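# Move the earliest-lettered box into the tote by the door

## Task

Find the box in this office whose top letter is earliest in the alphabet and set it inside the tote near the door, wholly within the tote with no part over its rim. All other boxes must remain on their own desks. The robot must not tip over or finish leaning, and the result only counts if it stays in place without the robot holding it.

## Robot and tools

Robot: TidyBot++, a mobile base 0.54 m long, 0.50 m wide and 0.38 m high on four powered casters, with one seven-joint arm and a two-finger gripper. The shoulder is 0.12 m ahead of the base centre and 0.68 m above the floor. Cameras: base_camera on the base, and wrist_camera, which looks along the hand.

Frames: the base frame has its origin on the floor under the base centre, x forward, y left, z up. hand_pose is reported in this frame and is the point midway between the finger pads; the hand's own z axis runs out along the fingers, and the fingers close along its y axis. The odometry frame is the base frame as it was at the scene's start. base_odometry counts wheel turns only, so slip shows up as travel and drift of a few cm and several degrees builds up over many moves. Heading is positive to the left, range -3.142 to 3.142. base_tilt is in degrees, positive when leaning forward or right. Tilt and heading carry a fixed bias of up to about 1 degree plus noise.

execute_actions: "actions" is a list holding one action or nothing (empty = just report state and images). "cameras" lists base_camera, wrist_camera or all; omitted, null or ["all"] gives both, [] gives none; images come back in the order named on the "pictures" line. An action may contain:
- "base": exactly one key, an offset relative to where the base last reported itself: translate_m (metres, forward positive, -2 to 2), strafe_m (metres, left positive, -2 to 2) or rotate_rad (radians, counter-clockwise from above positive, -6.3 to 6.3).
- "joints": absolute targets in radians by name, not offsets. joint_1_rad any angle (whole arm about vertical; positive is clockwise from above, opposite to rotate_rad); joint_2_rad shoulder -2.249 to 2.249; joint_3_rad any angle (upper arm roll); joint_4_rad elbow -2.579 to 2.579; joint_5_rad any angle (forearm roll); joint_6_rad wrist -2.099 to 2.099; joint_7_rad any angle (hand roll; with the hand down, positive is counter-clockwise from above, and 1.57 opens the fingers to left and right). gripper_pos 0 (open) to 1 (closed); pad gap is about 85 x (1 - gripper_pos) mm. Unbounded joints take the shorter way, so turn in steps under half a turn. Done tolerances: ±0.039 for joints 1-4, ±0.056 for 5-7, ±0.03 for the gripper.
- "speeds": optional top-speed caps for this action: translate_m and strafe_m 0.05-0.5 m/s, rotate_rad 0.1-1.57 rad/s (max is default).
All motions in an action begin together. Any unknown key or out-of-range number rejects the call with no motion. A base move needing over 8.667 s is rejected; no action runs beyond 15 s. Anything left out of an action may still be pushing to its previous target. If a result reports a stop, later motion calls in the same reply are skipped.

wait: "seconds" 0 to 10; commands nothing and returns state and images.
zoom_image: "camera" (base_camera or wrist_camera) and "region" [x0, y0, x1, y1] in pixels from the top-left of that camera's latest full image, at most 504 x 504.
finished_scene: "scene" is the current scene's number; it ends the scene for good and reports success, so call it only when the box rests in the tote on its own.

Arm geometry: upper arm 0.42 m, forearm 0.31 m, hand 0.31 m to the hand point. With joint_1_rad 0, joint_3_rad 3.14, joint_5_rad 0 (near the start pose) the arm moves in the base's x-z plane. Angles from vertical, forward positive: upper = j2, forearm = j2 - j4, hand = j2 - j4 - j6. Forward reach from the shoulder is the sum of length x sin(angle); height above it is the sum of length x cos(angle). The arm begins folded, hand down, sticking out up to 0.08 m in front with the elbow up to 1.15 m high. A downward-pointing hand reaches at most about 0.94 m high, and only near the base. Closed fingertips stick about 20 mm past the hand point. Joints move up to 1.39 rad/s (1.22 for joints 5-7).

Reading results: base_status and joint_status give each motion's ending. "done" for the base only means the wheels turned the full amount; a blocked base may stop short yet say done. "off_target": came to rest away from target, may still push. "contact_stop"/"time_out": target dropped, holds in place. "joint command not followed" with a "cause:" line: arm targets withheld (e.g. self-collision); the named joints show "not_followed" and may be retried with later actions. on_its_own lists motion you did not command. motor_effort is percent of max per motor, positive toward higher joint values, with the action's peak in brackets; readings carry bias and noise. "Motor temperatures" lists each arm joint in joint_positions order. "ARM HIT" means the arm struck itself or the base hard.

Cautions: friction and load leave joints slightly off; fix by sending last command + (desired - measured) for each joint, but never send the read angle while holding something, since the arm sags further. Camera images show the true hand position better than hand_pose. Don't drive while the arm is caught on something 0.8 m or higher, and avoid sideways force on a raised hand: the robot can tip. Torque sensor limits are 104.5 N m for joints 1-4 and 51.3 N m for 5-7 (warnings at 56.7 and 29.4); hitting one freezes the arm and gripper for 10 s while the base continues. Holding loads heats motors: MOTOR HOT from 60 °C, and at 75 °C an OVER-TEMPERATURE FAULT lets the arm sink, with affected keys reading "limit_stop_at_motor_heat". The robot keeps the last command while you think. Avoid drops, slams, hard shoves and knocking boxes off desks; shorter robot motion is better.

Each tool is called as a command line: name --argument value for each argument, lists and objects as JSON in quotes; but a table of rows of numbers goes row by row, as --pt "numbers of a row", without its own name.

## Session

execute_actions --actions '[]'

Scene clock: 0.00 s.
Motor temperatures (°C, as the motors report them): [25 29 29 31 33 35 35]
base_odometry: x=+0.000 y=+0.000 heading=+0.000 (m, m, rad; odometry frame)
base_tilt: forward=-0.2 right=-0.1 (deg)
base_status: not commanded
joint_positions: joint_1_rad=-0.047 joint_2_rad=-0.349 joint_3_rad=+3.126 joint_4_rad=-2.547 joint_5_rad=+0.023 joint_6_rad=-0.899 joint_7_rad=+1.585 gripper_pos=+0.000
joint_status: not commanded
motor_effort: joint_1_rad=+0 joint_2_rad=-1 joint_3_rad=+0 joint_4_rad=+13 joint_5_rad=+0 joint_6_rad=+0 joint_7_rad=-1 (%)
hand_pose: x=+0.2436 y=+0.0029 z=+0.5818 quat_wxyz=(+0.011, +0.999, +0.045, +0.023) (m; base frame)
pictures: base_camera, wrist_camera
Images, in order (width x height): base_camera 644x364, wrist_camera 644x476.

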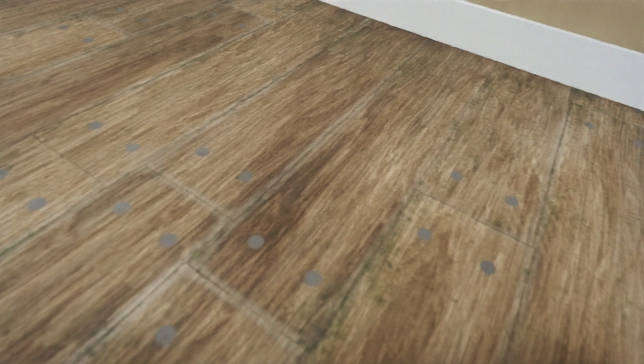

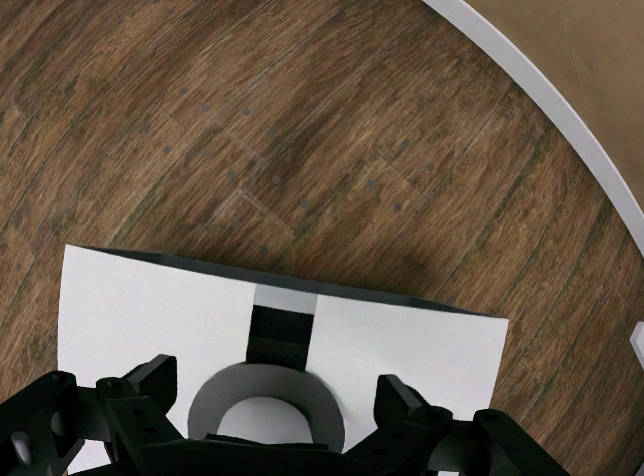

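execute_actions --actions '[{"base":{"rotate_rad":0.9},"joints":{"joint_1_rad":0,"joint_2_rad":-0.4,"joint_4_rad":-0.7,"joint_6_rad":-1.8}}]' --cameras '["wrist_camera"]'

execute_actions --actions '[{"base":{"rotate_rad":1.57}}]' --cameras '["wrist_camera"]'

execute_actions --actions '[{"base":{"rotate_rad":1.57}}]' --cameras '["wrist_camera"]'

Scene clock: 6.60 s.
Motor temperatures (°C, as the motors report them): [25 29 29 31 33 35 35]
base_odometry: x=+0.000 y=+0.000 heading=+0.900 (m, m, rad; odometry frame)
base_tilt: forward=-0.3 right=-0.1 (deg)
base_status: done
joint_positions: joint_1_rad=-0.026 joint_2_rad=-0.389 joint_3_rad=+3.126 joint_4_rad=-0.714 joint_5_rad=+0.023 joint_6_rad=-1.759 joint_7_rad=+1.585 gripper_pos=+0.000
joint_status: all done
motor_effort: joint_1_rad=+0(2) joint_2_rad=+4(7) joint_3_rad=+0(1) joint_4_rad=+11(19) joint_5_rad=-1(1) joint_6_rad=+8(8) joint_7_rad=-1(0) (%)
hand_pose: x=+0.3310 y=+0.0062 z=+1.2162 quat_wxyz=(+0.005, +0.863, +0.018, +0.505) (m; base frame)
pictures: wrist_camera
Images, in order (width x height): wrist_camera 644x476.

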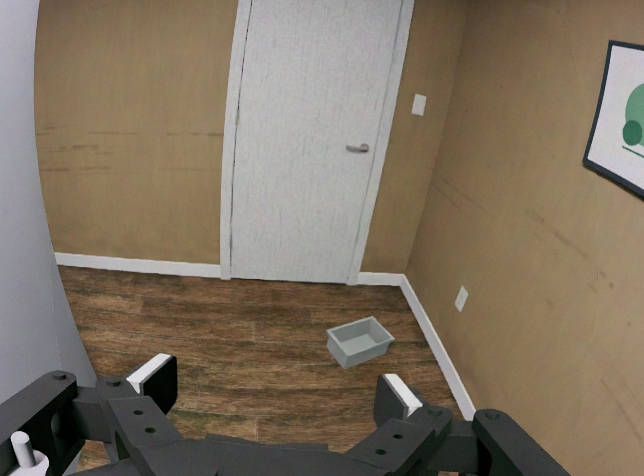

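Scene clock: 8.90 s.
Motor temperatures (°C, as the motors report them): [25 29 29 31 33 35 35]
base_odometry: x=+0.000 y=+0.000 heading=+2.469 (m, m, rad; odometry frame)
base_tilt: forward=-0.3 right=-0.1 (deg)
base_status: done
joint_positions: joint_1_rad=-0.025 joint_2_rad=-0.389 joint_3_rad=+3.126 joint_4_rad=-0.714 joint_5_rad=+0.023 joint_6_rad=-1.759 joint_7_rad=+1.585 gripper_pos=+0.000
joint_status: not commanded
motor_effort: joint_1_rad=+0(0) joint_2_rad=+4(4) joint_3_rad=+0(1) joint_4_rad=+11(11) joint_5_rad=+0(1) joint_6_rad=+8(8) joint_7_rad=-1(1) (%)
hand_pose: x=+0.3310 y=+0.0060 z=+1.2162 quat_wxyz=(+0.005, +0.863, +0.018, +0.505) (m; base frame)
pictures: wrist_camera
Images, in order (width x height): wrist_camera 644x476.

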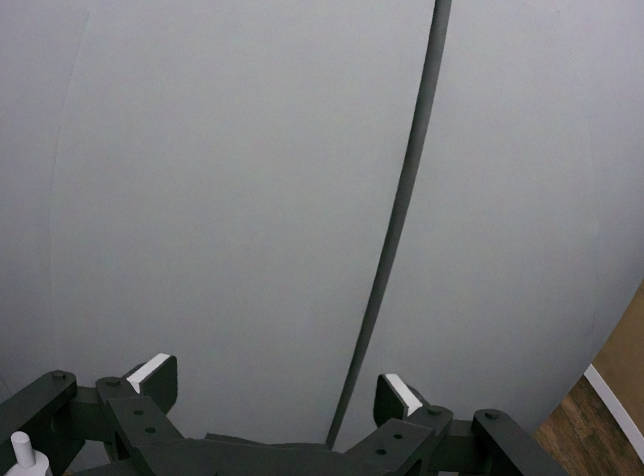

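Scene clock: 11.20 s.
Motor temperatures (°C, as the motors report them): [25 29 29 31 33 35 35]
base_odometry: x=+0.000 y=+0.000 heading=-2.244 (m, m, rad; odometry frame)
base_tilt: forward=-0.2 right=-0.1 (deg)
base_status: done
joint_positions: joint_1_rad=-0.025 joint_2_rad=-0.389 joint_3_rad=+3.126 joint_4_rad=-0.714 joint_5_rad=+0.023 joint_6_rad=-1.759 joint_7_rad=+1.585 gripper_pos=+0.000
joint_status: not commanded
motor_effort: joint_1_rad=+0(0) joint_2_rad=+4(4) joint_3_rad=+1(1) joint_4_rad=+11(11) joint_5_rad=+0(0) joint_6_rad=+8(8) joint_7_rad=+0(0) (%)
hand_pose: x=+0.3310 y=+0.0060 z=+1.2162 quat_wxyz=(+0.005, +0.863, +0.017, +0.505) (m; base frame)
pictures: wrist_camera
Images, in order (width x height): wrist_camera 644x476.

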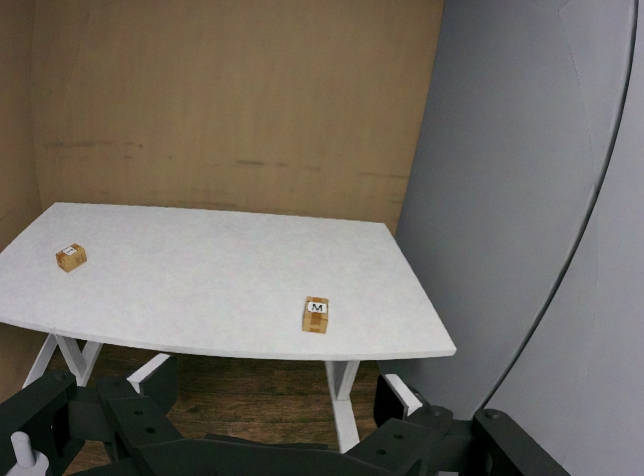

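zoom_image --camera "wrist_camera" --region '[30, 225, 110, 285]'

Region (30, 225, 110, 285) of wrist_camera's 644x476 image, scaled by 6.300; it fills the top 378 rows of this view, and the rest is white.

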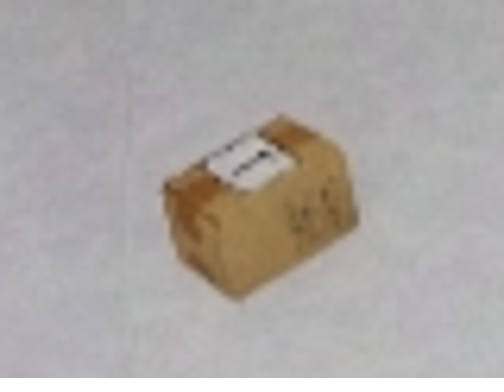

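execute_actions --actions '[{"joints":{"joint_1_rad":-0.6,"joint_2_rad":0.2,"joint_4_rad":-0.3,"joint_6_rad":-1.8}}]' --cameras '["wrist_camera"]'

Scene clock: 17.80 s.
Motor temperatures (°C, as the motors report them): [25 29 29 31 33 35 35]
base_odometry: x=+0.000 y=+0.000 heading=-2.244 (m, m, rad; odometry frame)
base_tilt: forward=-0.2 right=-0.1 (deg)
base_status: not commanded
joint_positions: joint_1_rad=-0.579 joint_2_rad=+0.203 joint_3_rad=+3.126 joint_4_rad=-0.318 joint_5_rad=+0.023 joint_6_rad=-1.760 joint_7_rad=+1.585 gripper_pos=+0.000
joint_status: all done
motor_effort: joint_1_rad=+0(0) joint_2_rad=-19(22) joint_3_rad=+0(1) joint_4_rad=+13(14) joint_5_rad=+0(1) joint_6_rad=+7(8) joint_7_rad=+0(1) (%)
hand_pose: x=+0.5184 y=+0.2616 z=+1.1637 quat_wxyz=(-0.112, +0.869, +0.266, +0.402) (m; base frame)
pictures: wrist_camera
Images, in order (width x height): wrist_camera 644x476.

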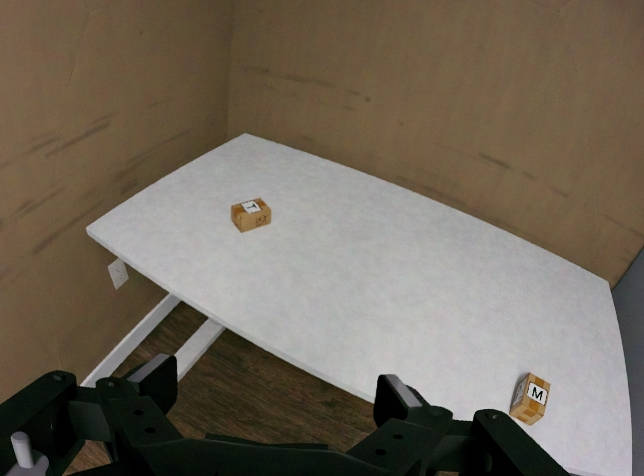

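zoom_image --camera "wrist_camera" --region '[215, 185, 285, 240]'

Region (215, 185, 285, 240) of wrist_camera's 644x476 image, scaled by 7.200; it fills the top 396 rows of this view, and the rest is white.

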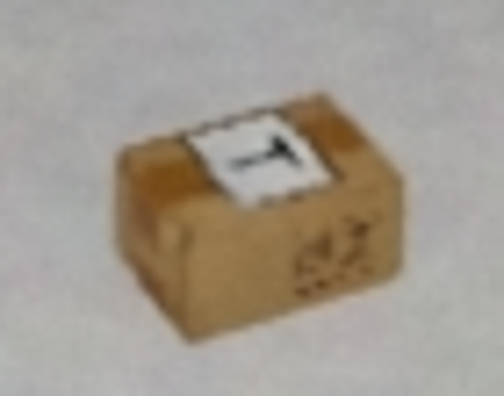

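execute_actions --actions '[{"base":{"rotate_rad":0.08},"joints":{"joint_2_rad":-0.4,"joint_4_rad":-0.7}}]' --cameras '["base_camera"]'

execute_actions --actions '[{"base":{"translate_m":-0.9},"joints":{"joint_1_rad":2.4,"joint_6_rad":-2.0}}]'

Scene clock: 26.97 s.
Motor temperatures (°C, as the motors report them): [25 29 29 32 33 35 35]
base_odometry: x=+0.000 y=+0.000 heading=-2.165 (m, m, rad; odometry frame)
base_tilt: forward=-0.2 right=+0.0 (deg)
base_status: done
joint_positions: joint_1_rad=-0.590 joint_2_rad=-0.401 joint_3_rad=+3.126 joint_4_rad=-0.682 joint_5_rad=+0.023 joint_6_rad=-1.760 joint_7_rad=+1.585 gripper_pos=+0.000
joint_status: all done
motor_effort: joint_1_rad=+0(2) joint_2_rad=+5(21) joint_3_rad=+0(2) joint_4_rad=+10(14) joint_5_rad=+0(1) joint_6_rad=+8(8) joint_7_rad=-1(1) (%)
hand_pose: x=+0.2850 y=+0.1118 z=+1.2304 quat_wxyz=(-0.142, +0.813, +0.254, +0.504) (m; base frame)
pictures: base_camera
Images, in order (width x height): base_camera 644x364.

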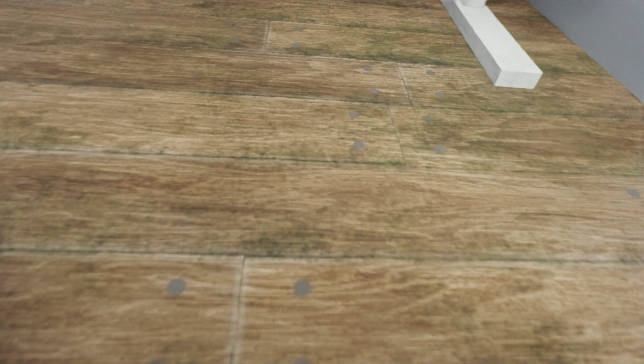

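Scene clock: 30.80 s.
Motor temperatures (°C, as the motors report them): [25 29 29 32 33 35 35]
base_odometry: x=+0.503 y=+0.747 heading=-2.164 (m, m, rad; odometry frame)
base_tilt: forward=-0.3 right=-0.1 (deg)
base_status: done
joint_positions: joint_1_rad=+2.376 joint_2_rad=-0.400 joint_3_rad=+3.126 joint_4_rad=-0.685 joint_5_rad=+0.023 joint_6_rad=-1.958 joint_7_rad=+1.585 gripper_pos=+0.000
joint_status: all done
motor_effort: joint_1_rad=+0(0) joint_2_rad=+5(8) joint_3_rad=+1(1) joint_4_rad=+10(12) joint_5_rad=+0(1) joint_6_rad=+7(8) joint_7_rad=+0(0) (%)
hand_pose: x=-0.0020 y=-0.1166 z=+1.1771 quat_wxyz=(+0.407, +0.342, -0.833, +0.153) (m; base frame)
pictures: base_camera, wrist_camera
Images, in order (width x height): base_camera 644x364, wrist_camera 644x476.

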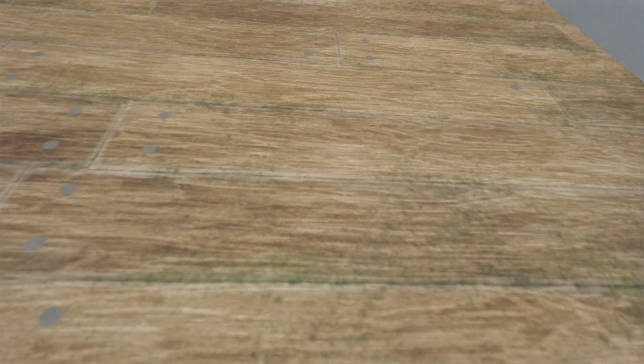

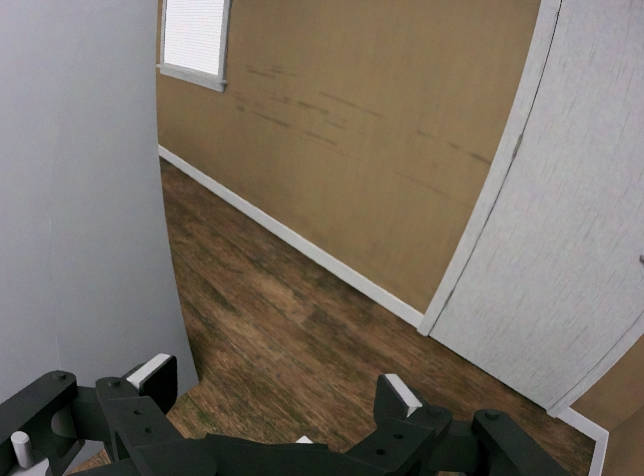

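execute_actions --actions '[{"base":{"translate_m":-0.55},"joints":{"joint_1_rad":1.5}}]'

Scene clock: 38.30 s.
Motor temperatures (°C, as the motors report them): [25 29 29 32 33 35 35]
base_odometry: x=+0.810 y=+1.203 heading=-2.163 (m, m, rad; odometry frame)
base_tilt: forward=-0.2 right=-0.1 (deg)
base_status: done
joint_positions: joint_1_rad=+1.522 joint_2_rad=-0.401 joint_3_rad=+3.126 joint_4_rad=-0.685 joint_5_rad=+0.023 joint_6_rad=-1.959 joint_7_rad=+1.585 gripper_pos=+0.000
joint_status: all done
motor_effort: joint_1_rad=+0(1) joint_2_rad=+5(8) joint_3_rad=+0(2) joint_4_rad=+9(10) joint_5_rad=+0(1) joint_6_rad=+7(7) joint_7_rad=-1(1) (%)
hand_pose: x=+0.1273 y=-0.1668 z=+1.1769 quat_wxyz=(+0.307, +0.656, -0.617, +0.307) (m; base frame)
pictures: base_camera, wrist_camera
Images, in order (width x height): base_camera 644x364, wrist_camera 644x476.

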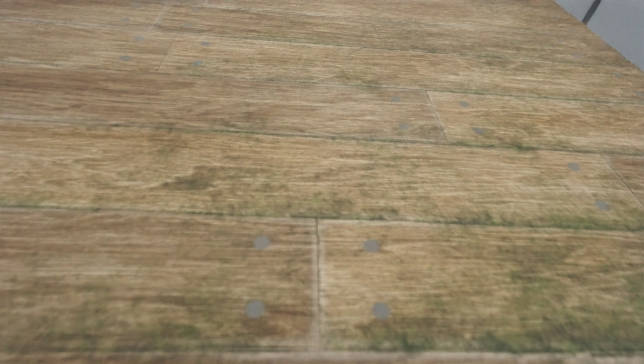

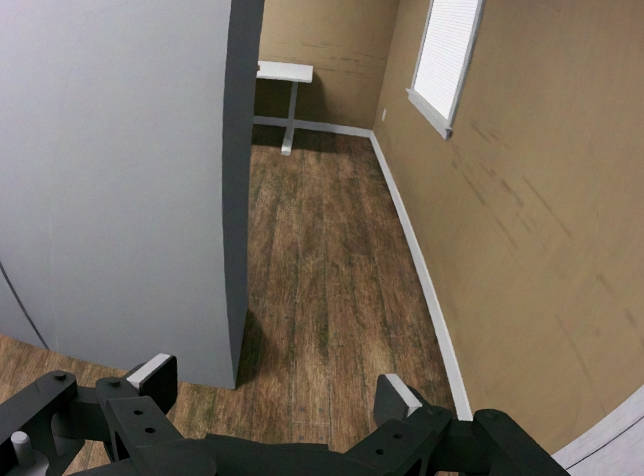

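execute_actions --actions '[{"base":{"translate_m":-0.13}}]' --cameras '[]'

execute_actions --actions '[{"base":{"strafe_m":-1.4},"joints":{"joint_1_rad":0.8,"joint_6_rad":-1.75}}]'

Scene clock: 42.63 s.
Motor temperatures (°C, as the motors report them): [25 29 29 32 33 35 35]
base_odometry: x=+0.882 y=+1.311 heading=-2.162 (m, m, rad; odometry frame)
base_tilt: forward=-0.2 right=-0.1 (deg)
base_status: done
joint_positions: joint_1_rad=+1.522 joint_2_rad=-0.401 joint_3_rad=+3.126 joint_4_rad=-0.685 joint_5_rad=+0.023 joint_6_rad=-1.959 joint_7_rad=+1.585 gripper_pos=+0.000
joint_status: not commanded
motor_effort: joint_1_rad=+0(1) joint_2_rad=+6(6) joint_3_rad=+1(2) joint_4_rad=+9(10) joint_5_rad=+0(1) joint_6_rad=+7(7) joint_7_rad=-1(1) (%)
hand_pose: x=+0.1274 y=-0.1668 z=+1.1769 quat_wxyz=(+0.307, +0.656, -0.617, +0.307) (m; base frame)
pictures: none
No camera images: the call's "cameras" was empty. Leave "cameras" out to get every camera's image.

Scene clock: 46.80 s.
Motor temperatures (°C, as the motors report them): [25 29 29 31 33 35 35]
base_odometry: x=-0.279 y=+2.093 heading=-2.163 (m, m, rad; odometry frame)
base_tilt: forward=-0.3 right=-0.1 (deg)
base_status: done
joint_positions: joint_1_rad=+0.824 joint_2_rad=-0.400 joint_3_rad=+3.126 joint_4_rad=-0.686 joint_5_rad=+0.023 joint_6_rad=-1.791 joint_7_rad=+1.585 gripper_pos=+0.000
joint_status: all done
motor_effort: joint_1_rad=+0(0) joint_2_rad=+4(10) joint_3_rad=+0(1) joint_4_rad=+10(11) joint_5_rad=+0(1) joint_6_rad=+8(8) joint_7_rad=+0(1) (%)
hand_pose: x=+0.2530 y=-0.1439 z=+1.2202 quat_wxyz=(+0.213, +0.792, -0.339, +0.461) (m; base frame)
pictures: base_camera, wrist_camera
Images, in order (width x height): base_camera 644x364, wrist_camera 644x476.

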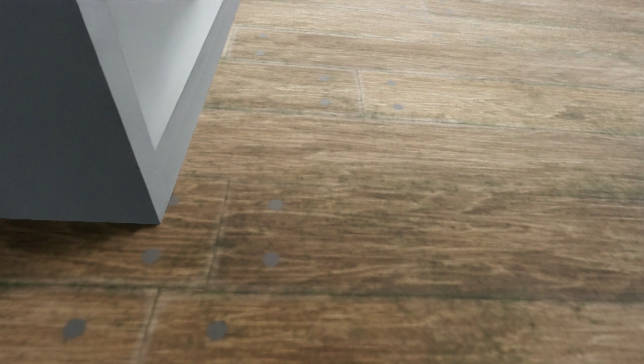

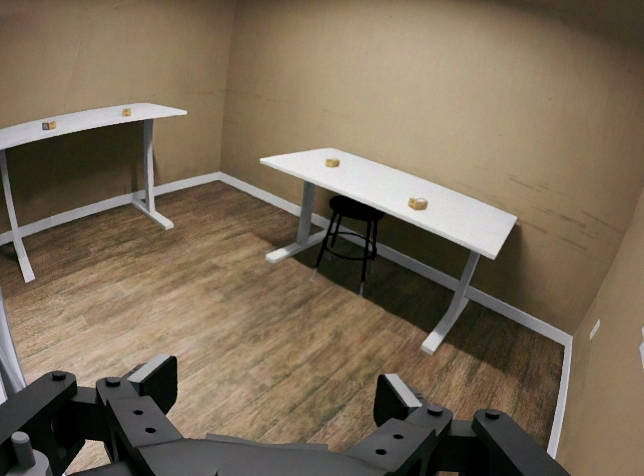

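execute_actions --actions '[{"base":{"strafe_m":-0.65}}]' --cameras '[]'

execute_actions --actions '[{"base":{"translate_m":0.9},"joints":{"joint_1_rad":1.59,"joint_2_rad":0.0,"joint_4_rad":-0.3,"joint_6_rad":-2.0}}]'

Scene clock: 52.33 s.
Motor temperatures (°C, as the motors report them): [25 29 29 31 33 36 35]
base_odometry: x=-0.818 y=+2.456 heading=-2.163 (m, m, rad; odometry frame)
base_tilt: forward=-0.2 right=-0.1 (deg)
base_status: done
joint_positions: joint_1_rad=+0.824 joint_2_rad=-0.400 joint_3_rad=+3.126 joint_4_rad=-0.686 joint_5_rad=+0.023 joint_6_rad=-1.791 joint_7_rad=+1.585 gripper_pos=+0.000
joint_status: not commanded
motor_effort: joint_1_rad=+0(0) joint_2_rad=+5(8) joint_3_rad=+0(1) joint_4_rad=+10(11) joint_5_rad=+0(1) joint_6_rad=+9(8) joint_7_rad=-1(1) (%)
hand_pose: x=+0.2534 y=-0.1442 z=+1.2200 quat_wxyz=(+0.213, +0.792, -0.339, +0.461) (m; base frame)
pictures: none
No camera images: the call's "cameras" was empty. Leave "cameras" out to get every camera's image.

Scene clock: 55.50 s.
Motor temperatures (°C, as the motors report them): [25 29 29 32 33 36 35]
base_odometry: x=-1.321 y=+1.710 heading=-2.164 (m, m, rad; odometry frame)
base_tilt: forward=-0.3 right=-0.1 (deg)
base_status: done
joint_positions: joint_1_rad=+1.567 joint_2_rad=-0.010 joint_3_rad=+3.126 joint_4_rad=-0.319 joint_5_rad=+0.023 joint_6_rad=-1.958 joint_7_rad=+1.585 gripper_pos=+0.000
joint_status: all done
motor_effort: joint_1_rad=+0(1) joint_2_rad=-8(10) joint_3_rad=+0(1) joint_4_rad=+10(11) joint_5_rad=+0(1) joint_6_rad=+7(9) joint_7_rad=-1(1) (%)
hand_pose: x=+0.1204 y=-0.3301 z=+1.2023 quat_wxyz=(+0.304, +0.646, -0.636, +0.295) (m; base frame)
pictures: base_camera, wrist_camera
Images, in order (width x height): base_camera 644x364, wrist_camera 644x476.

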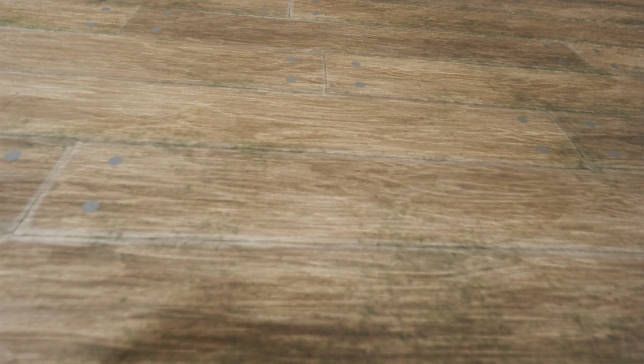

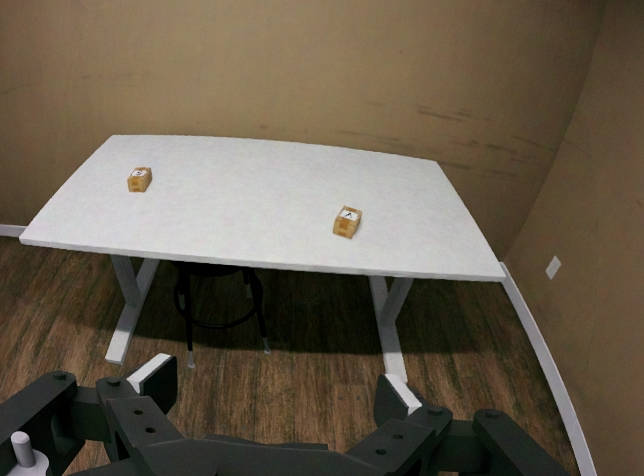

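zoom_image --camera "wrist_camera" --region '[100, 150, 380, 250]'

zoom_image --camera "wrist_camera" --region '[110, 155, 170, 200]'

Region (100, 150, 380, 250) of wrist_camera's 644x476 image, scaled by 1.800; it fills the top 180 rows of this view, and the rest is white.

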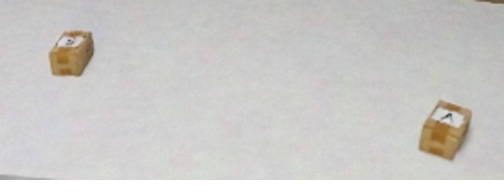

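Region (110, 155, 170, 200) of wrist_camera's 644x476 image, scaled by 8.400; it fills the top 378 rows of this view, and the rest is white.

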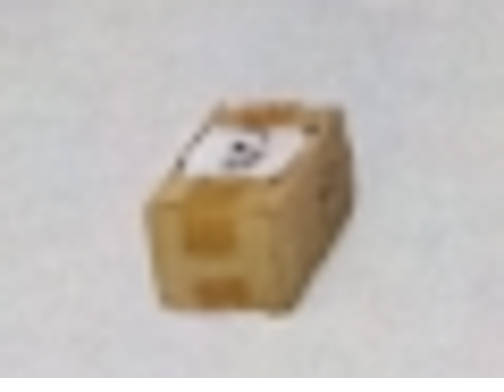

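execute_actions --actions '[{"base":{"strafe_m":-0.3},"joints":{"joint_1_rad":1.4,"joint_2_rad":0.35,"joint_4_rad":-0.3,"joint_6_rad":-1.85}}]' --cameras '["wrist_camera"]'

Scene clock: 63.47 s.
Motor temperatures (°C, as the motors report them): [25 29 29 32 33 36 35]
base_odometry: x=-1.570 y=+1.877 heading=-2.163 (m, m, rad; odometry frame)
base_tilt: forward=-0.2 right=-0.1 (deg)
base_status: done
joint_positions: joint_1_rad=+1.423 joint_2_rad=+0.360 joint_3_rad=+3.126 joint_4_rad=-0.305 joint_5_rad=+0.023 joint_6_rad=-1.886 joint_7_rad=+1.585 gripper_pos=+0.000
joint_status: all done
motor_effort: joint_1_rad=+0(1) joint_2_rad=-26(35) joint_3_rad=+0(1) joint_4_rad=+14(17) joint_5_rad=+0(0) joint_6_rad=+5(8) joint_7_rad=+0(1) (%)
hand_pose: x=+0.1948 y=-0.5098 z=+1.0645 quat_wxyz=(+0.195, +0.729, -0.620, +0.216) (m; base frame)
pictures: wrist_camera
Images, in order (width x height): wrist_camera 644x476.

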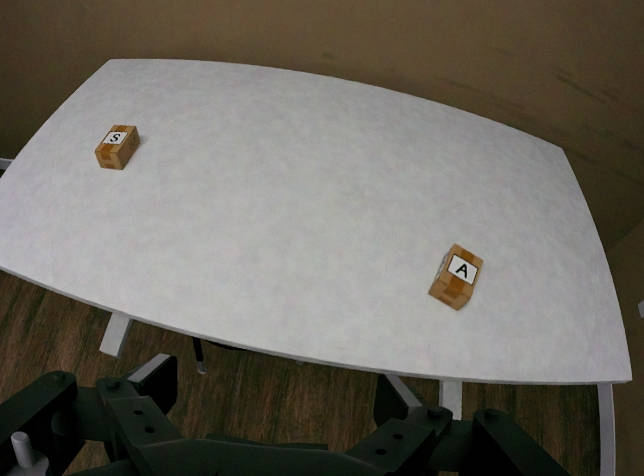

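execute_actions --actions '[{"base":{"strafe_m":-0.2},"joints":{"joint_1_rad":1.9,"joint_2_rad":0.35,"joint_4_rad":-0.6,"joint_6_rad":-1.85}}]' --cameras '["wrist_camera"]'

Scene clock: 68.23 s.
Motor temperatures (°C, as the motors report them): [25 29 29 32 33 36 35]
base_odometry: x=-1.736 y=+1.988 heading=-2.162 (m, m, rad; odometry frame)
base_tilt: forward=-0.2 right=-0.1 (deg)
base_status: done
joint_positions: joint_1_rad=+1.880 joint_2_rad=+0.362 joint_3_rad=+3.126 joint_4_rad=-0.584 joint_5_rad=+0.023 joint_6_rad=-1.886 joint_7_rad=+1.585 gripper_pos=+0.000
joint_status: all done
motor_effort: joint_1_rad=+0(2) joint_2_rad=-27(31) joint_3_rad=+0(1) joint_4_rad=+16(17) joint_5_rad=+0(0) joint_6_rad=+3(6) joint_7_rad=+0(1) (%)
hand_pose: x=-0.0325 y=-0.4752 z=+0.9631 quat_wxyz=(+0.129, +0.590, -0.793, +0.085) (m; base frame)
pictures: wrist_camera
Images, in order (width x height): wrist_camera 644x476.

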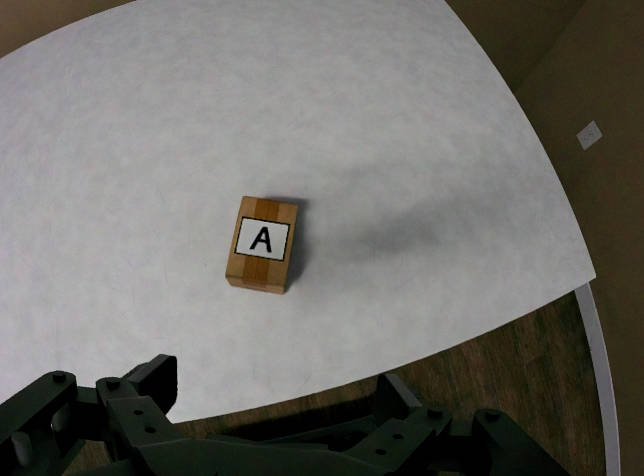

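execute_actions --actions '[{"joints":{"joint_1_rad":1.825,"joint_2_rad":0.525,"joint_4_rad":-0.722,"joint_6_rad":-1.55,"joint_7_rad":1.44}}]' --cameras '["wrist_camera"]'

Scene clock: 75.17 s.
Motor temperatures (°C, as the motors report them): [25 29 29 32 33 36 35]
base_odometry: x=-1.736 y=+1.988 heading=-2.162 (m, m, rad; odometry frame)
base_tilt: forward=-0.2 right=-0.1 (deg)
base_status: not commanded
joint_positions: joint_1_rad=+1.845 joint_2_rad=+0.531 joint_3_rad=+3.126 joint_4_rad=-0.716 joint_5_rad=+0.023 joint_6_rad=-1.586 joint_7_rad=+1.481 gripper_pos=+0.000
joint_status: all done
motor_effort: joint_1_rad=+0(1) joint_2_rad=-35(41) joint_3_rad=+0(1) joint_4_rad=+18(20) joint_5_rad=+0(0) joint_6_rad=+3(4) joint_7_rad=+0(0) (%)
hand_pose: x=-0.0438 y=-0.5833 z=+0.8484 quat_wxyz=(+0.123, +0.564, -0.811, +0.094) (m; base frame)
pictures: wrist_camera
Images, in order (width x height): wrist_camera 644x476.

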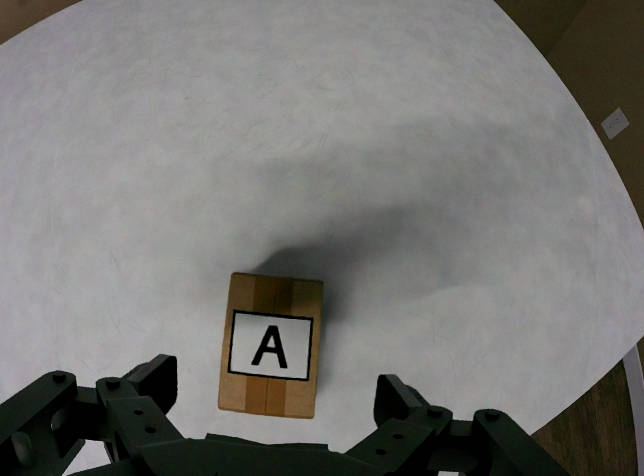

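execute_actions --actions '[{"joints":{"joint_1_rad":1.81,"joint_2_rad":0.515,"joint_4_rad":-0.92,"joint_6_rad":-1.358}}]' --cameras '["wrist_camera"]'

Scene clock: 79.30 s.
Motor temperatures (°C, as the motors report them): [25 29 29 32 33 36 35]
base_odometry: x=-1.736 y=+1.988 heading=-2.162 (m, m, rad; odometry frame)
base_tilt: forward=-0.2 right=-0.2 (deg)
base_status: not commanded
joint_positions: joint_1_rad=+1.835 joint_2_rad=+0.528 joint_3_rad=+3.126 joint_4_rad=-0.907 joint_5_rad=+0.023 joint_6_rad=-1.399 joint_7_rad=+1.481 gripper_pos=+0.000
joint_status: all done
motor_effort: joint_1_rad=+0(1) joint_2_rad=-35(36) joint_3_rad=+0(1) joint_4_rad=+19(21) joint_5_rad=-1(0) joint_6_rad=+3(4) joint_7_rad=-1(1) (%)
hand_pose: x=-0.0404 y=-0.5969 z=+0.7915 quat_wxyz=(+0.122, +0.570, -0.807, +0.094) (m; base frame)
pictures: wrist_camera
Images, in order (width x height): wrist_camera 644x476.

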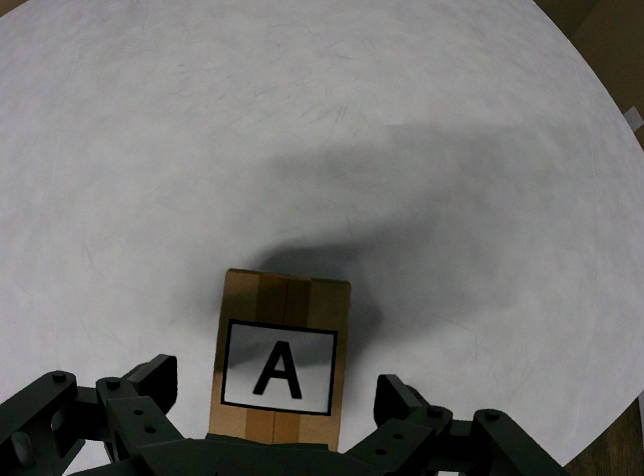

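execute_actions --actions '[{"joints":{"joint_4_rad":-1.035,"joint_6_rad":-1.24}}]' --cameras '["wrist_camera"]'

Scene clock: 82.50 s.
Motor temperatures (°C, as the motors report them): [25 29 29 32 33 36 35]
base_odometry: x=-1.736 y=+1.988 heading=-2.162 (m, m, rad; odometry frame)
base_tilt: forward=-0.2 right=+0.0 (deg)
base_status: not commanded
joint_positions: joint_1_rad=+1.835 joint_2_rad=+0.525 joint_3_rad=+3.126 joint_4_rad=-1.023 joint_5_rad=+0.023 joint_6_rad=-1.281 joint_7_rad=+1.481 gripper_pos=+0.000
joint_status: all done
motor_effort: joint_1_rad=+0(0) joint_2_rad=-35(37) joint_3_rad=-1(0) joint_4_rad=+19(19) joint_5_rad=+0(0) joint_6_rad=+3(4) joint_7_rad=+0(0) (%)
hand_pose: x=-0.0407 y=-0.5999 z=+0.7574 quat_wxyz=(+0.124, +0.571, -0.806, +0.095) (m; base frame)
pictures: wrist_camera
Images, in order (width x height): wrist_camera 644x476.

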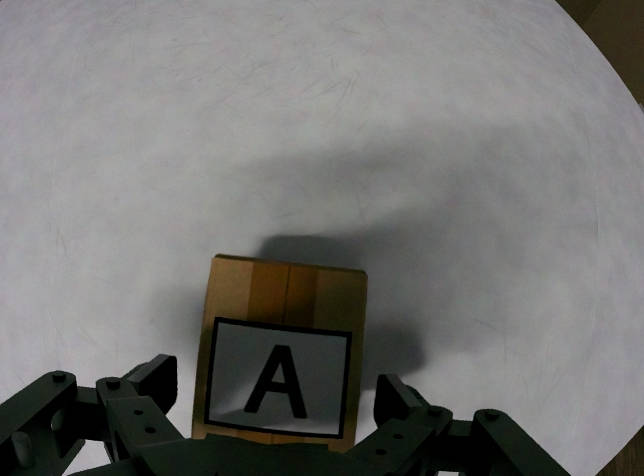

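execute_actions --actions '[{"joints":{"joint_4_rad":-1.075,"joint_6_rad":-1.19}}]' --cameras '[]'

execute_actions --actions '[{"joints":{"gripper_pos":1}}]' --cameras '["wrist_camera"]'

execute_actions --actions '[{"joints":{"joint_2_rad":0.1,"joint_4_rad":-1.0,"joint_6_rad":-1.4}}]' --cameras '["wrist_camera"]'

Scene clock: 86.17 s.
Motor temperatures (°C, as the motors report them): [25 29 29 32 33 36 35]
base_odometry: x=-1.736 y=+1.988 heading=-2.162 (m, m, rad; odometry frame)
base_tilt: forward=-0.3 right=+0.0 (deg)
base_status: not commanded
joint_positions: joint_1_rad=+1.835 joint_2_rad=+0.524 joint_3_rad=+3.126 joint_4_rad=-1.062 joint_5_rad=+0.023 joint_6_rad=-1.230 joint_7_rad=+1.481 gripper_pos=+0.000
joint_status: all done
motor_effort: joint_1_rad=+0(0) joint_2_rad=-35(37) joint_3_rad=-1(1) joint_4_rad=+18(19) joint_5_rad=+0(0) joint_6_rad=+3(4) joint_7_rad=-1(0) (%)
hand_pose: x=-0.0414 y=-0.6032 z=+0.7466 quat_wxyz=(+0.128, +0.571, -0.805, +0.099) (m; base frame)
pictures: none
No camera images: the call's "cameras" was empty. Leave "cameras" out to get every camera's image.

Scene clock: 87.27 s.
Motor temperatures (°C, as the motors report them): [25 29 29 32 33 36 35]
base_odometry: x=-1.736 y=+1.988 heading=-2.162 (m, m, rad; odometry frame)
base_tilt: forward=-0.3 right=-0.1 (deg)
base_status: not commanded
joint_positions: joint_1_rad=+1.835 joint_2_rad=+0.520 joint_3_rad=+3.126 joint_4_rad=-1.064 joint_5_rad=+0.023 joint_6_rad=-1.229 joint_7_rad=+1.481 gripper_pos=+0.347
joint_status: gripper_pos off_target (ended at +0.347, target +1.000)
motor_effort: joint_1_rad=+0(1) joint_2_rad=-36(37) joint_3_rad=-1(1) joint_4_rad=+19(20) joint_5_rad=+0(1) joint_6_rad=+3(4) joint_7_rad=-1(0) (%)
hand_pose: x=-0.0411 y=-0.6026 z=+0.7478 quat_wxyz=(+0.129, +0.571, -0.805, +0.100) (m; base frame)
pictures: wrist_camera
Images, in order (width x height): wrist_camera 644x476.

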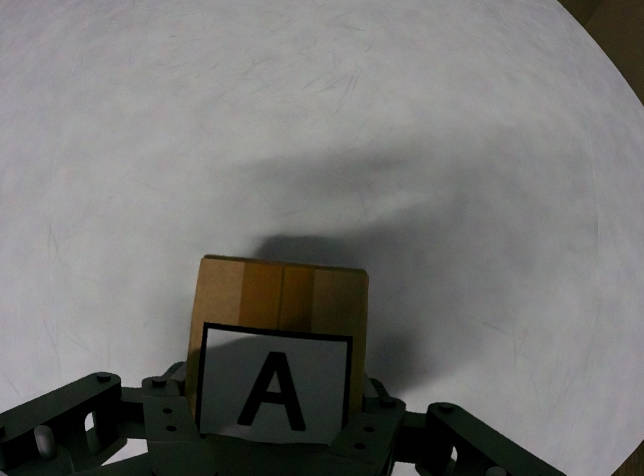

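Scene clock: 89.07 s.
Motor temperatures (°C, as the motors report them): [25 29 29 32 33 36 35]
base_odometry: x=-1.736 y=+1.988 heading=-2.162 (m, m, rad; odometry frame)
base_tilt: forward=-0.2 right=-0.1 (deg)
base_status: not commanded
joint_positions: joint_1_rad=+1.835 joint_2_rad=+0.099 joint_3_rad=+3.126 joint_4_rad=-1.012 joint_5_rad=+0.023 joint_6_rad=-1.363 joint_7_rad=+1.481 gripper_pos=+0.347
joint_status: all done
motor_effort: joint_1_rad=+0(0) joint_2_rad=-22(39) joint_3_rad=+0(1) joint_4_rad=+19(21) joint_5_rad=-1(0) joint_6_rad=+6(6) joint_7_rad=-1(0) (%)
hand_pose: x=-0.0137 y=-0.4985 z=+0.9957 quat_wxyz=(+0.256, +0.545, -0.772, +0.205) (m; base frame)
pictures: wrist_camera
Images, in order (width x height): wrist_camera 644x476.

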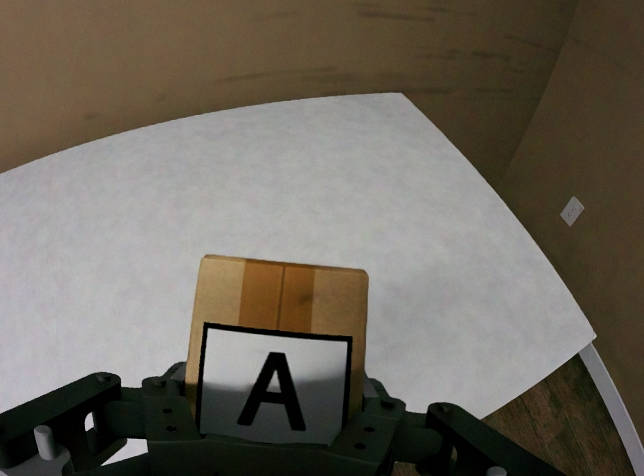

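execute_actions --actions '[{"base":{"strafe_m":0.4},"joints":{"joint_1_rad":0,"joint_2_rad":-0.4,"joint_4_rad":-0.9,"joint_6_rad":-1.7,"joint_7_rad":1.6}}]' --cameras '[]'

execute_actions --actions '[{"base":{"rotate_rad":1.55}}]' --cameras '[]'

execute_actions --actions '[{"base":{"strafe_m":0.9}}]'

Scene clock: 96.13 s.
Motor temperatures (°C, as the motors report them): [25 29 29 32 33 36 35]
base_odometry: x=-1.404 y=+1.766 heading=-2.161 (m, m, rad; odometry frame)
base_tilt: forward=-0.2 right=-0.1 (deg)
base_status: done
joint_positions: joint_1_rad=+0.024 joint_2_rad=-0.386 joint_3_rad=+3.125 joint_4_rad=-0.921 joint_5_rad=+0.023 joint_6_rad=-1.663 joint_7_rad=+1.557 gripper_pos=+0.347
joint_status: all done
motor_effort: joint_1_rad=+0(3) joint_2_rad=+1(25) joint_3_rad=+0(3) joint_4_rad=+14(20) joint_5_rad=+0(1) joint_6_rad=+8(8) joint_7_rad=+0(0) (%)
hand_pose: x=+0.3729 y=-0.0050 z=+1.1595 quat_wxyz=(+0.011, +0.890, -0.015, +0.455) (m; base frame)
pictures: none
No camera images: the call's "cameras" was empty. Leave "cameras" out to get every camera's image.

Scene clock: 98.40 s.
Motor temperatures (°C, as the motors report them): [25 29 29 32 33 36 35]
base_odometry: x=-1.404 y=+1.766 heading=-0.611 (m, m, rad; odometry frame)
base_tilt: forward=-0.3 right=-0.1 (deg)
base_status: done
joint_positions: joint_1_rad=+0.023 joint_2_rad=-0.386 joint_3_rad=+3.125 joint_4_rad=-0.921 joint_5_rad=+0.023 joint_6_rad=-1.663 joint_7_rad=+1.557 gripper_pos=+0.347
joint_status: not commanded
motor_effort: joint_1_rad=+0(0) joint_2_rad=+0(2) joint_3_rad=+0(2) joint_4_rad=+15(15) joint_5_rad=+0(1) joint_6_rad=+8(8) joint_7_rad=-1(1) (%)
hand_pose: x=+0.3729 y=-0.0047 z=+1.1595 quat_wxyz=(+0.011, +0.890, -0.014, +0.455) (m; base frame)
pictures: none
No camera images: the call's "cameras" was empty. Leave "cameras" out to get every camera's image.

Scene clock: 101.57 s.
Motor temperatures (°C, as the motors report them): [25 29 29 32 33 36 35]
base_odometry: x=-0.889 y=+2.503 heading=-0.611 (m, m, rad; odometry frame)
base_tilt: forward=-0.3 right=-0.1 (deg)
base_status: done
joint_positions: joint_1_rad=+0.023 joint_2_rad=-0.386 joint_3_rad=+3.125 joint_4_rad=-0.921 joint_5_rad=+0.023 joint_6_rad=-1.663 joint_7_rad=+1.557 gripper_pos=+0.347
joint_status: not commanded
motor_effort: joint_1_rad=+0(0) joint_2_rad=+1(1) joint_3_rad=+1(2) joint_4_rad=+14(14) joint_5_rad=+0(2) joint_6_rad=+8(8) joint_7_rad=+0(1) (%)
hand_pose: x=+0.3729 y=-0.0047 z=+1.1595 quat_wxyz=(+0.011, +0.890, -0.014, +0.455) (m; base frame)
pictures: base_camera, wrist_camera
Images, in order (width x height): base_camera 644x364, wrist_camera 644x476.

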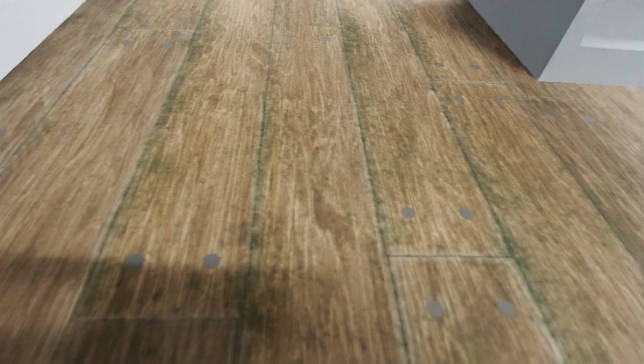

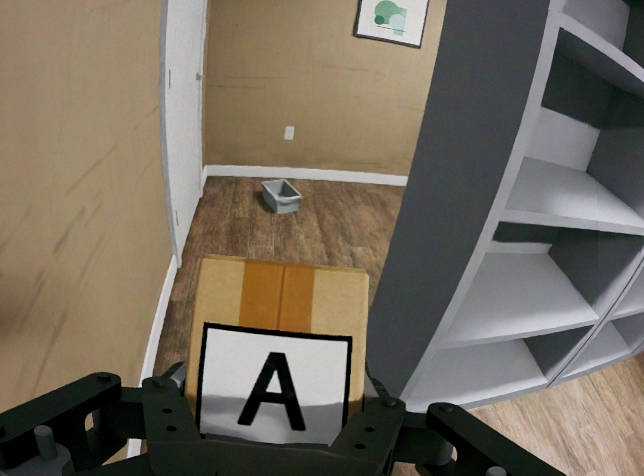

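execute_actions --actions '[{"base":{"translate_m":1.8}}]'

Scene clock: 108.27 s.
Motor temperatures (°C, as the motors report them): [25 29 29 32 33 36 35]
base_odometry: x=+0.586 y=+1.471 heading=-0.611 (m, m, rad; odometry frame)
base_tilt: forward=-0.1 right=-0.1 (deg)
base_status: done
joint_positions: joint_1_rad=+0.023 joint_2_rad=-0.395 joint_3_rad=+3.125 joint_4_rad=-0.917 joint_5_rad=+0.023 joint_6_rad=-1.665 joint_7_rad=+1.557 gripper_pos=+0.347
joint_status: not commanded
motor_effort: joint_1_rad=+0(0) joint_2_rad=+1(4) joint_3_rad=+1(0) joint_4_rad=+14(15) joint_5_rad=+0(1) joint_6_rad=+8(9) joint_7_rad=-1(0) (%)
hand_pose: x=+0.3679 y=-0.0046 z=+1.1627 quat_wxyz=(+0.011, +0.888, -0.014, +0.459) (m; base frame)
pictures: base_camera, wrist_camera
Images, in order (width x height): base_camera 644x364, wrist_camera 644x476.

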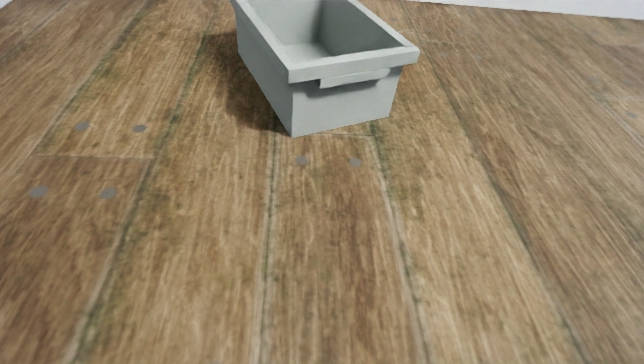

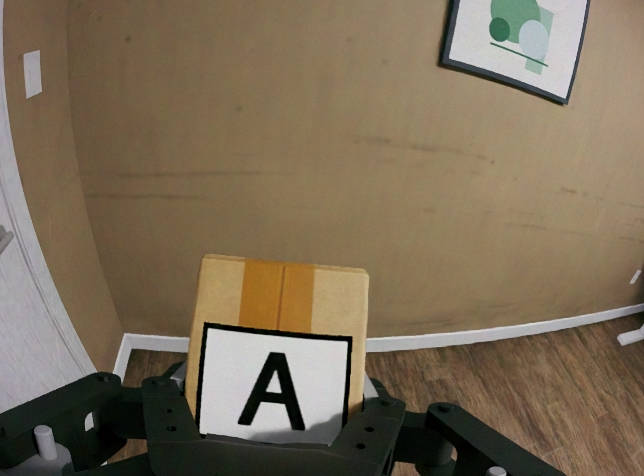

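execute_actions --actions '[{"base":{"translate_m":0.15},"joints":{"joint_1_rad":-0.03,"joint_2_rad":1.27,"joint_4_rad":-1.815,"joint_6_rad":0.30,"joint_7_rad":1.93}}]'

Scene clock: 114.37 s.
Motor temperatures (°C, as the motors report them): [25 29 29 32 33 36 35]
base_odometry: x=+0.709 y=+1.386 heading=-0.610 (m, m, rad; odometry frame)
base_tilt: forward=-0.2 right=-0.1 (deg)
base_status: done
joint_positions: joint_1_rad=-0.004 joint_2_rad=+1.265 joint_3_rad=+3.125 joint_4_rad=-1.799 joint_5_rad=+0.023 joint_6_rad=+0.257 joint_7_rad=+1.887 gripper_pos=+0.347
joint_status: all done
motor_effort: joint_1_rad=+0(0) joint_2_rad=-38(44) joint_3_rad=-1(1) joint_4_rad=+4(20) joint_5_rad=+0(0) joint_6_rad=+4(8) joint_7_rad=-1(0) (%)
hand_pose: x=+0.6464 y=+0.0153 z=+0.2012 quat_wxyz=(+0.017, +0.971, +0.169, +0.166) (m; base frame)
pictures: base_camera, wrist_camera
Images, in order (width x height): base_camera 644x364, wrist_camera 644x476.

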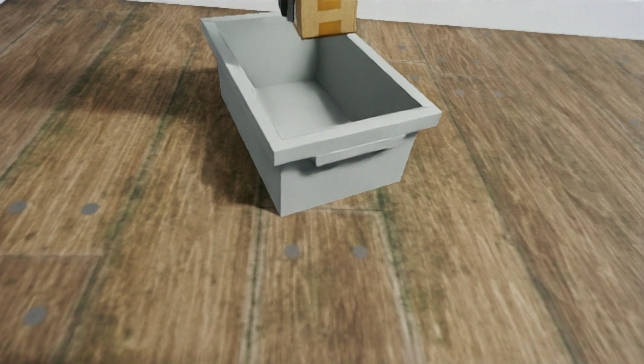

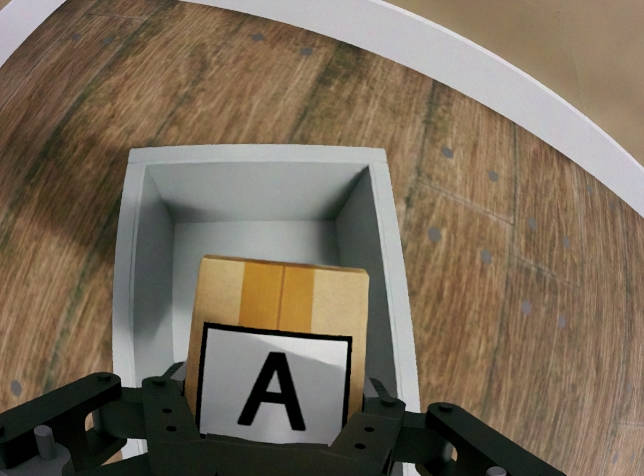

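execute_actions --actions '[{"joints":{"joint_1_rad":-0.055,"joint_2_rad":1.54,"joint_4_rad":-1.58,"joint_6_rad":0.355,"joint_7_rad":1.97}}]'

Scene clock: 118.80 s.
Motor temperatures (°C, as the motors report them): [25 29 29 32 33 36 35]
base_odometry: x=+0.709 y=+1.386 heading=-0.610 (m, m, rad; odometry frame)
base_tilt: forward=-0.1 right=-0.1 (deg)
base_status: not commanded
joint_positions: joint_1_rad=-0.030 joint_2_rad=+1.541 joint_3_rad=+3.125 joint_4_rad=-1.600 joint_5_rad=+0.023 joint_6_rad=+0.311 joint_7_rad=+1.927 gripper_pos=+0.347
joint_status: all done
motor_effort: joint_1_rad=+0(1) joint_2_rad=-38(41) joint_3_rad=-2(3) joint_4_rad=+2(4) joint_5_rad=+0(0) joint_6_rad=+3(3) joint_7_rad=-1(1) (%)
hand_pose: x=+0.6348 y=+0.0292 z=+0.0840 quat_wxyz=(+0.015, +0.967, +0.200, +0.155) (m; base frame)
pictures: base_camera, wrist_camera
Images, in order (width x height): base_camera 644x364, wrist_camera 644x476.

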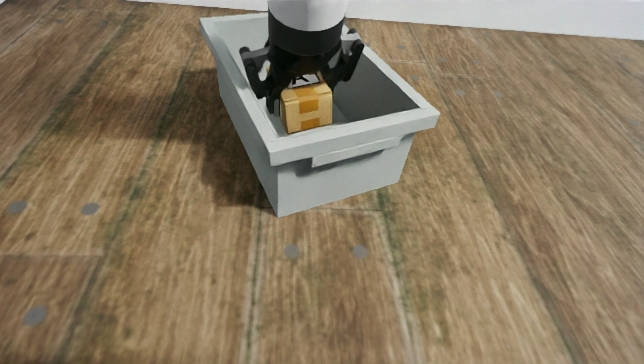

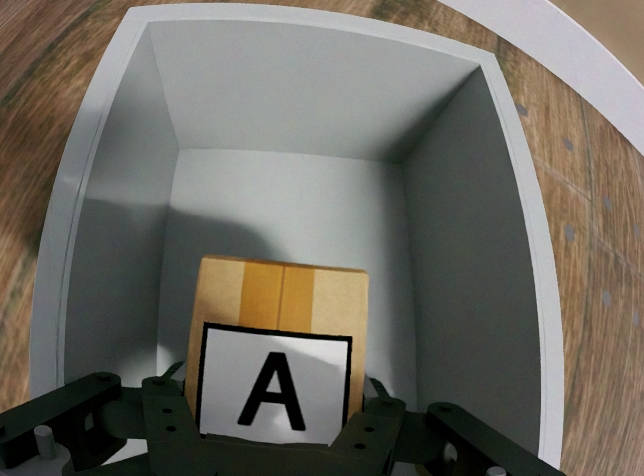

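execute_actions --actions '[{"joints":{"joint_1_rad":0.025}}]' --cameras '[]'

execute_actions --actions '[{"joints":{"joint_2_rad":1.615,"joint_4_rad":-1.50}}]'

Scene clock: 121.73 s.
Motor temperatures (°C, as the motors report them): [25 29 29 32 33 36 35]
base_odometry: x=+0.709 y=+1.386 heading=-0.610 (m, m, rad; odometry frame)
base_tilt: forward=-0.2 right=-0.1 (deg)
base_status: not commanded
joint_positions: joint_1_rad=+0.012 joint_2_rad=+1.541 joint_3_rad=+3.125 joint_4_rad=-1.600 joint_5_rad=+0.023 joint_6_rad=+0.311 joint_7_rad=+1.927 gripper_pos=+0.347
joint_status: all done
motor_effort: joint_1_rad=+0(3) joint_2_rad=-38(38) joint_3_rad=-1(3) joint_4_rad=+3(3) joint_5_rad=+0(0) joint_6_rad=+3(4) joint_7_rad=-1(1) (%)
hand_pose: x=+0.6356 y=+0.0074 z=+0.0840 quat_wxyz=(+0.019, +0.971, +0.179, +0.155) (m; base frame)
pictures: none
No camera images: the call's "cameras" was empty. Leave "cameras" out to get every camera's image.

Scene clock: 122.67 s.
Motor temperatures (°C, as the motors report them): [25 29 29 32 33 36 35]
base_odometry: x=+0.709 y=+1.386 heading=-0.610 (m, m, rad; odometry frame)
base_tilt: forward=-0.2 right=-0.1 (deg)
base_status: not commanded
joint_positions: joint_1_rad=+0.012 joint_2_rad=+1.610 joint_3_rad=+3.125 joint_4_rad=-1.512 joint_5_rad=+0.023 joint_6_rad=+0.314 joint_7_rad=+1.927 gripper_pos=+0.347
joint_status: all done
motor_effort: joint_1_rad=+0(0) joint_2_rad=-38(40) joint_3_rad=-1(1) joint_4_rad=+4(3) joint_5_rad=-1(0) joint_6_rad=+4(4) joint_7_rad=+0(0) (%)
hand_pose: x=+0.6473 y=+0.0071 z=+0.0570 quat_wxyz=(+0.021, +0.970, +0.178, +0.165) (m; base frame)
pictures: base_camera, wrist_camera
Images, in order (width x height): base_camera 644x364, wrist_camera 644x476.

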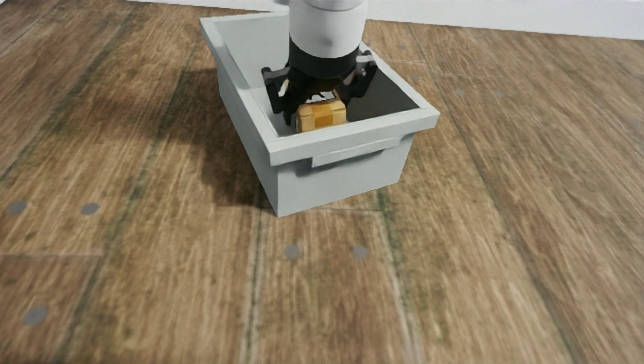

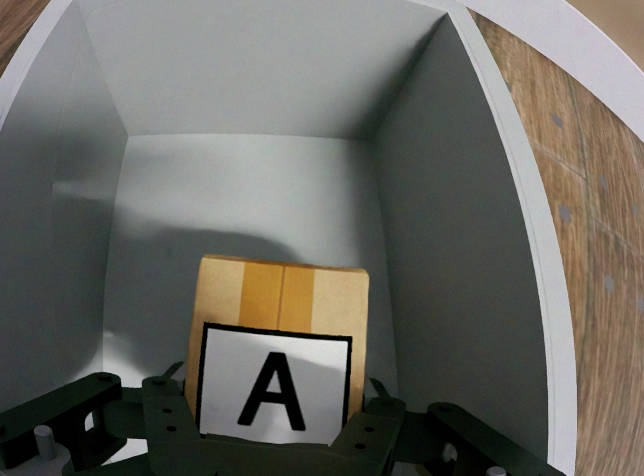

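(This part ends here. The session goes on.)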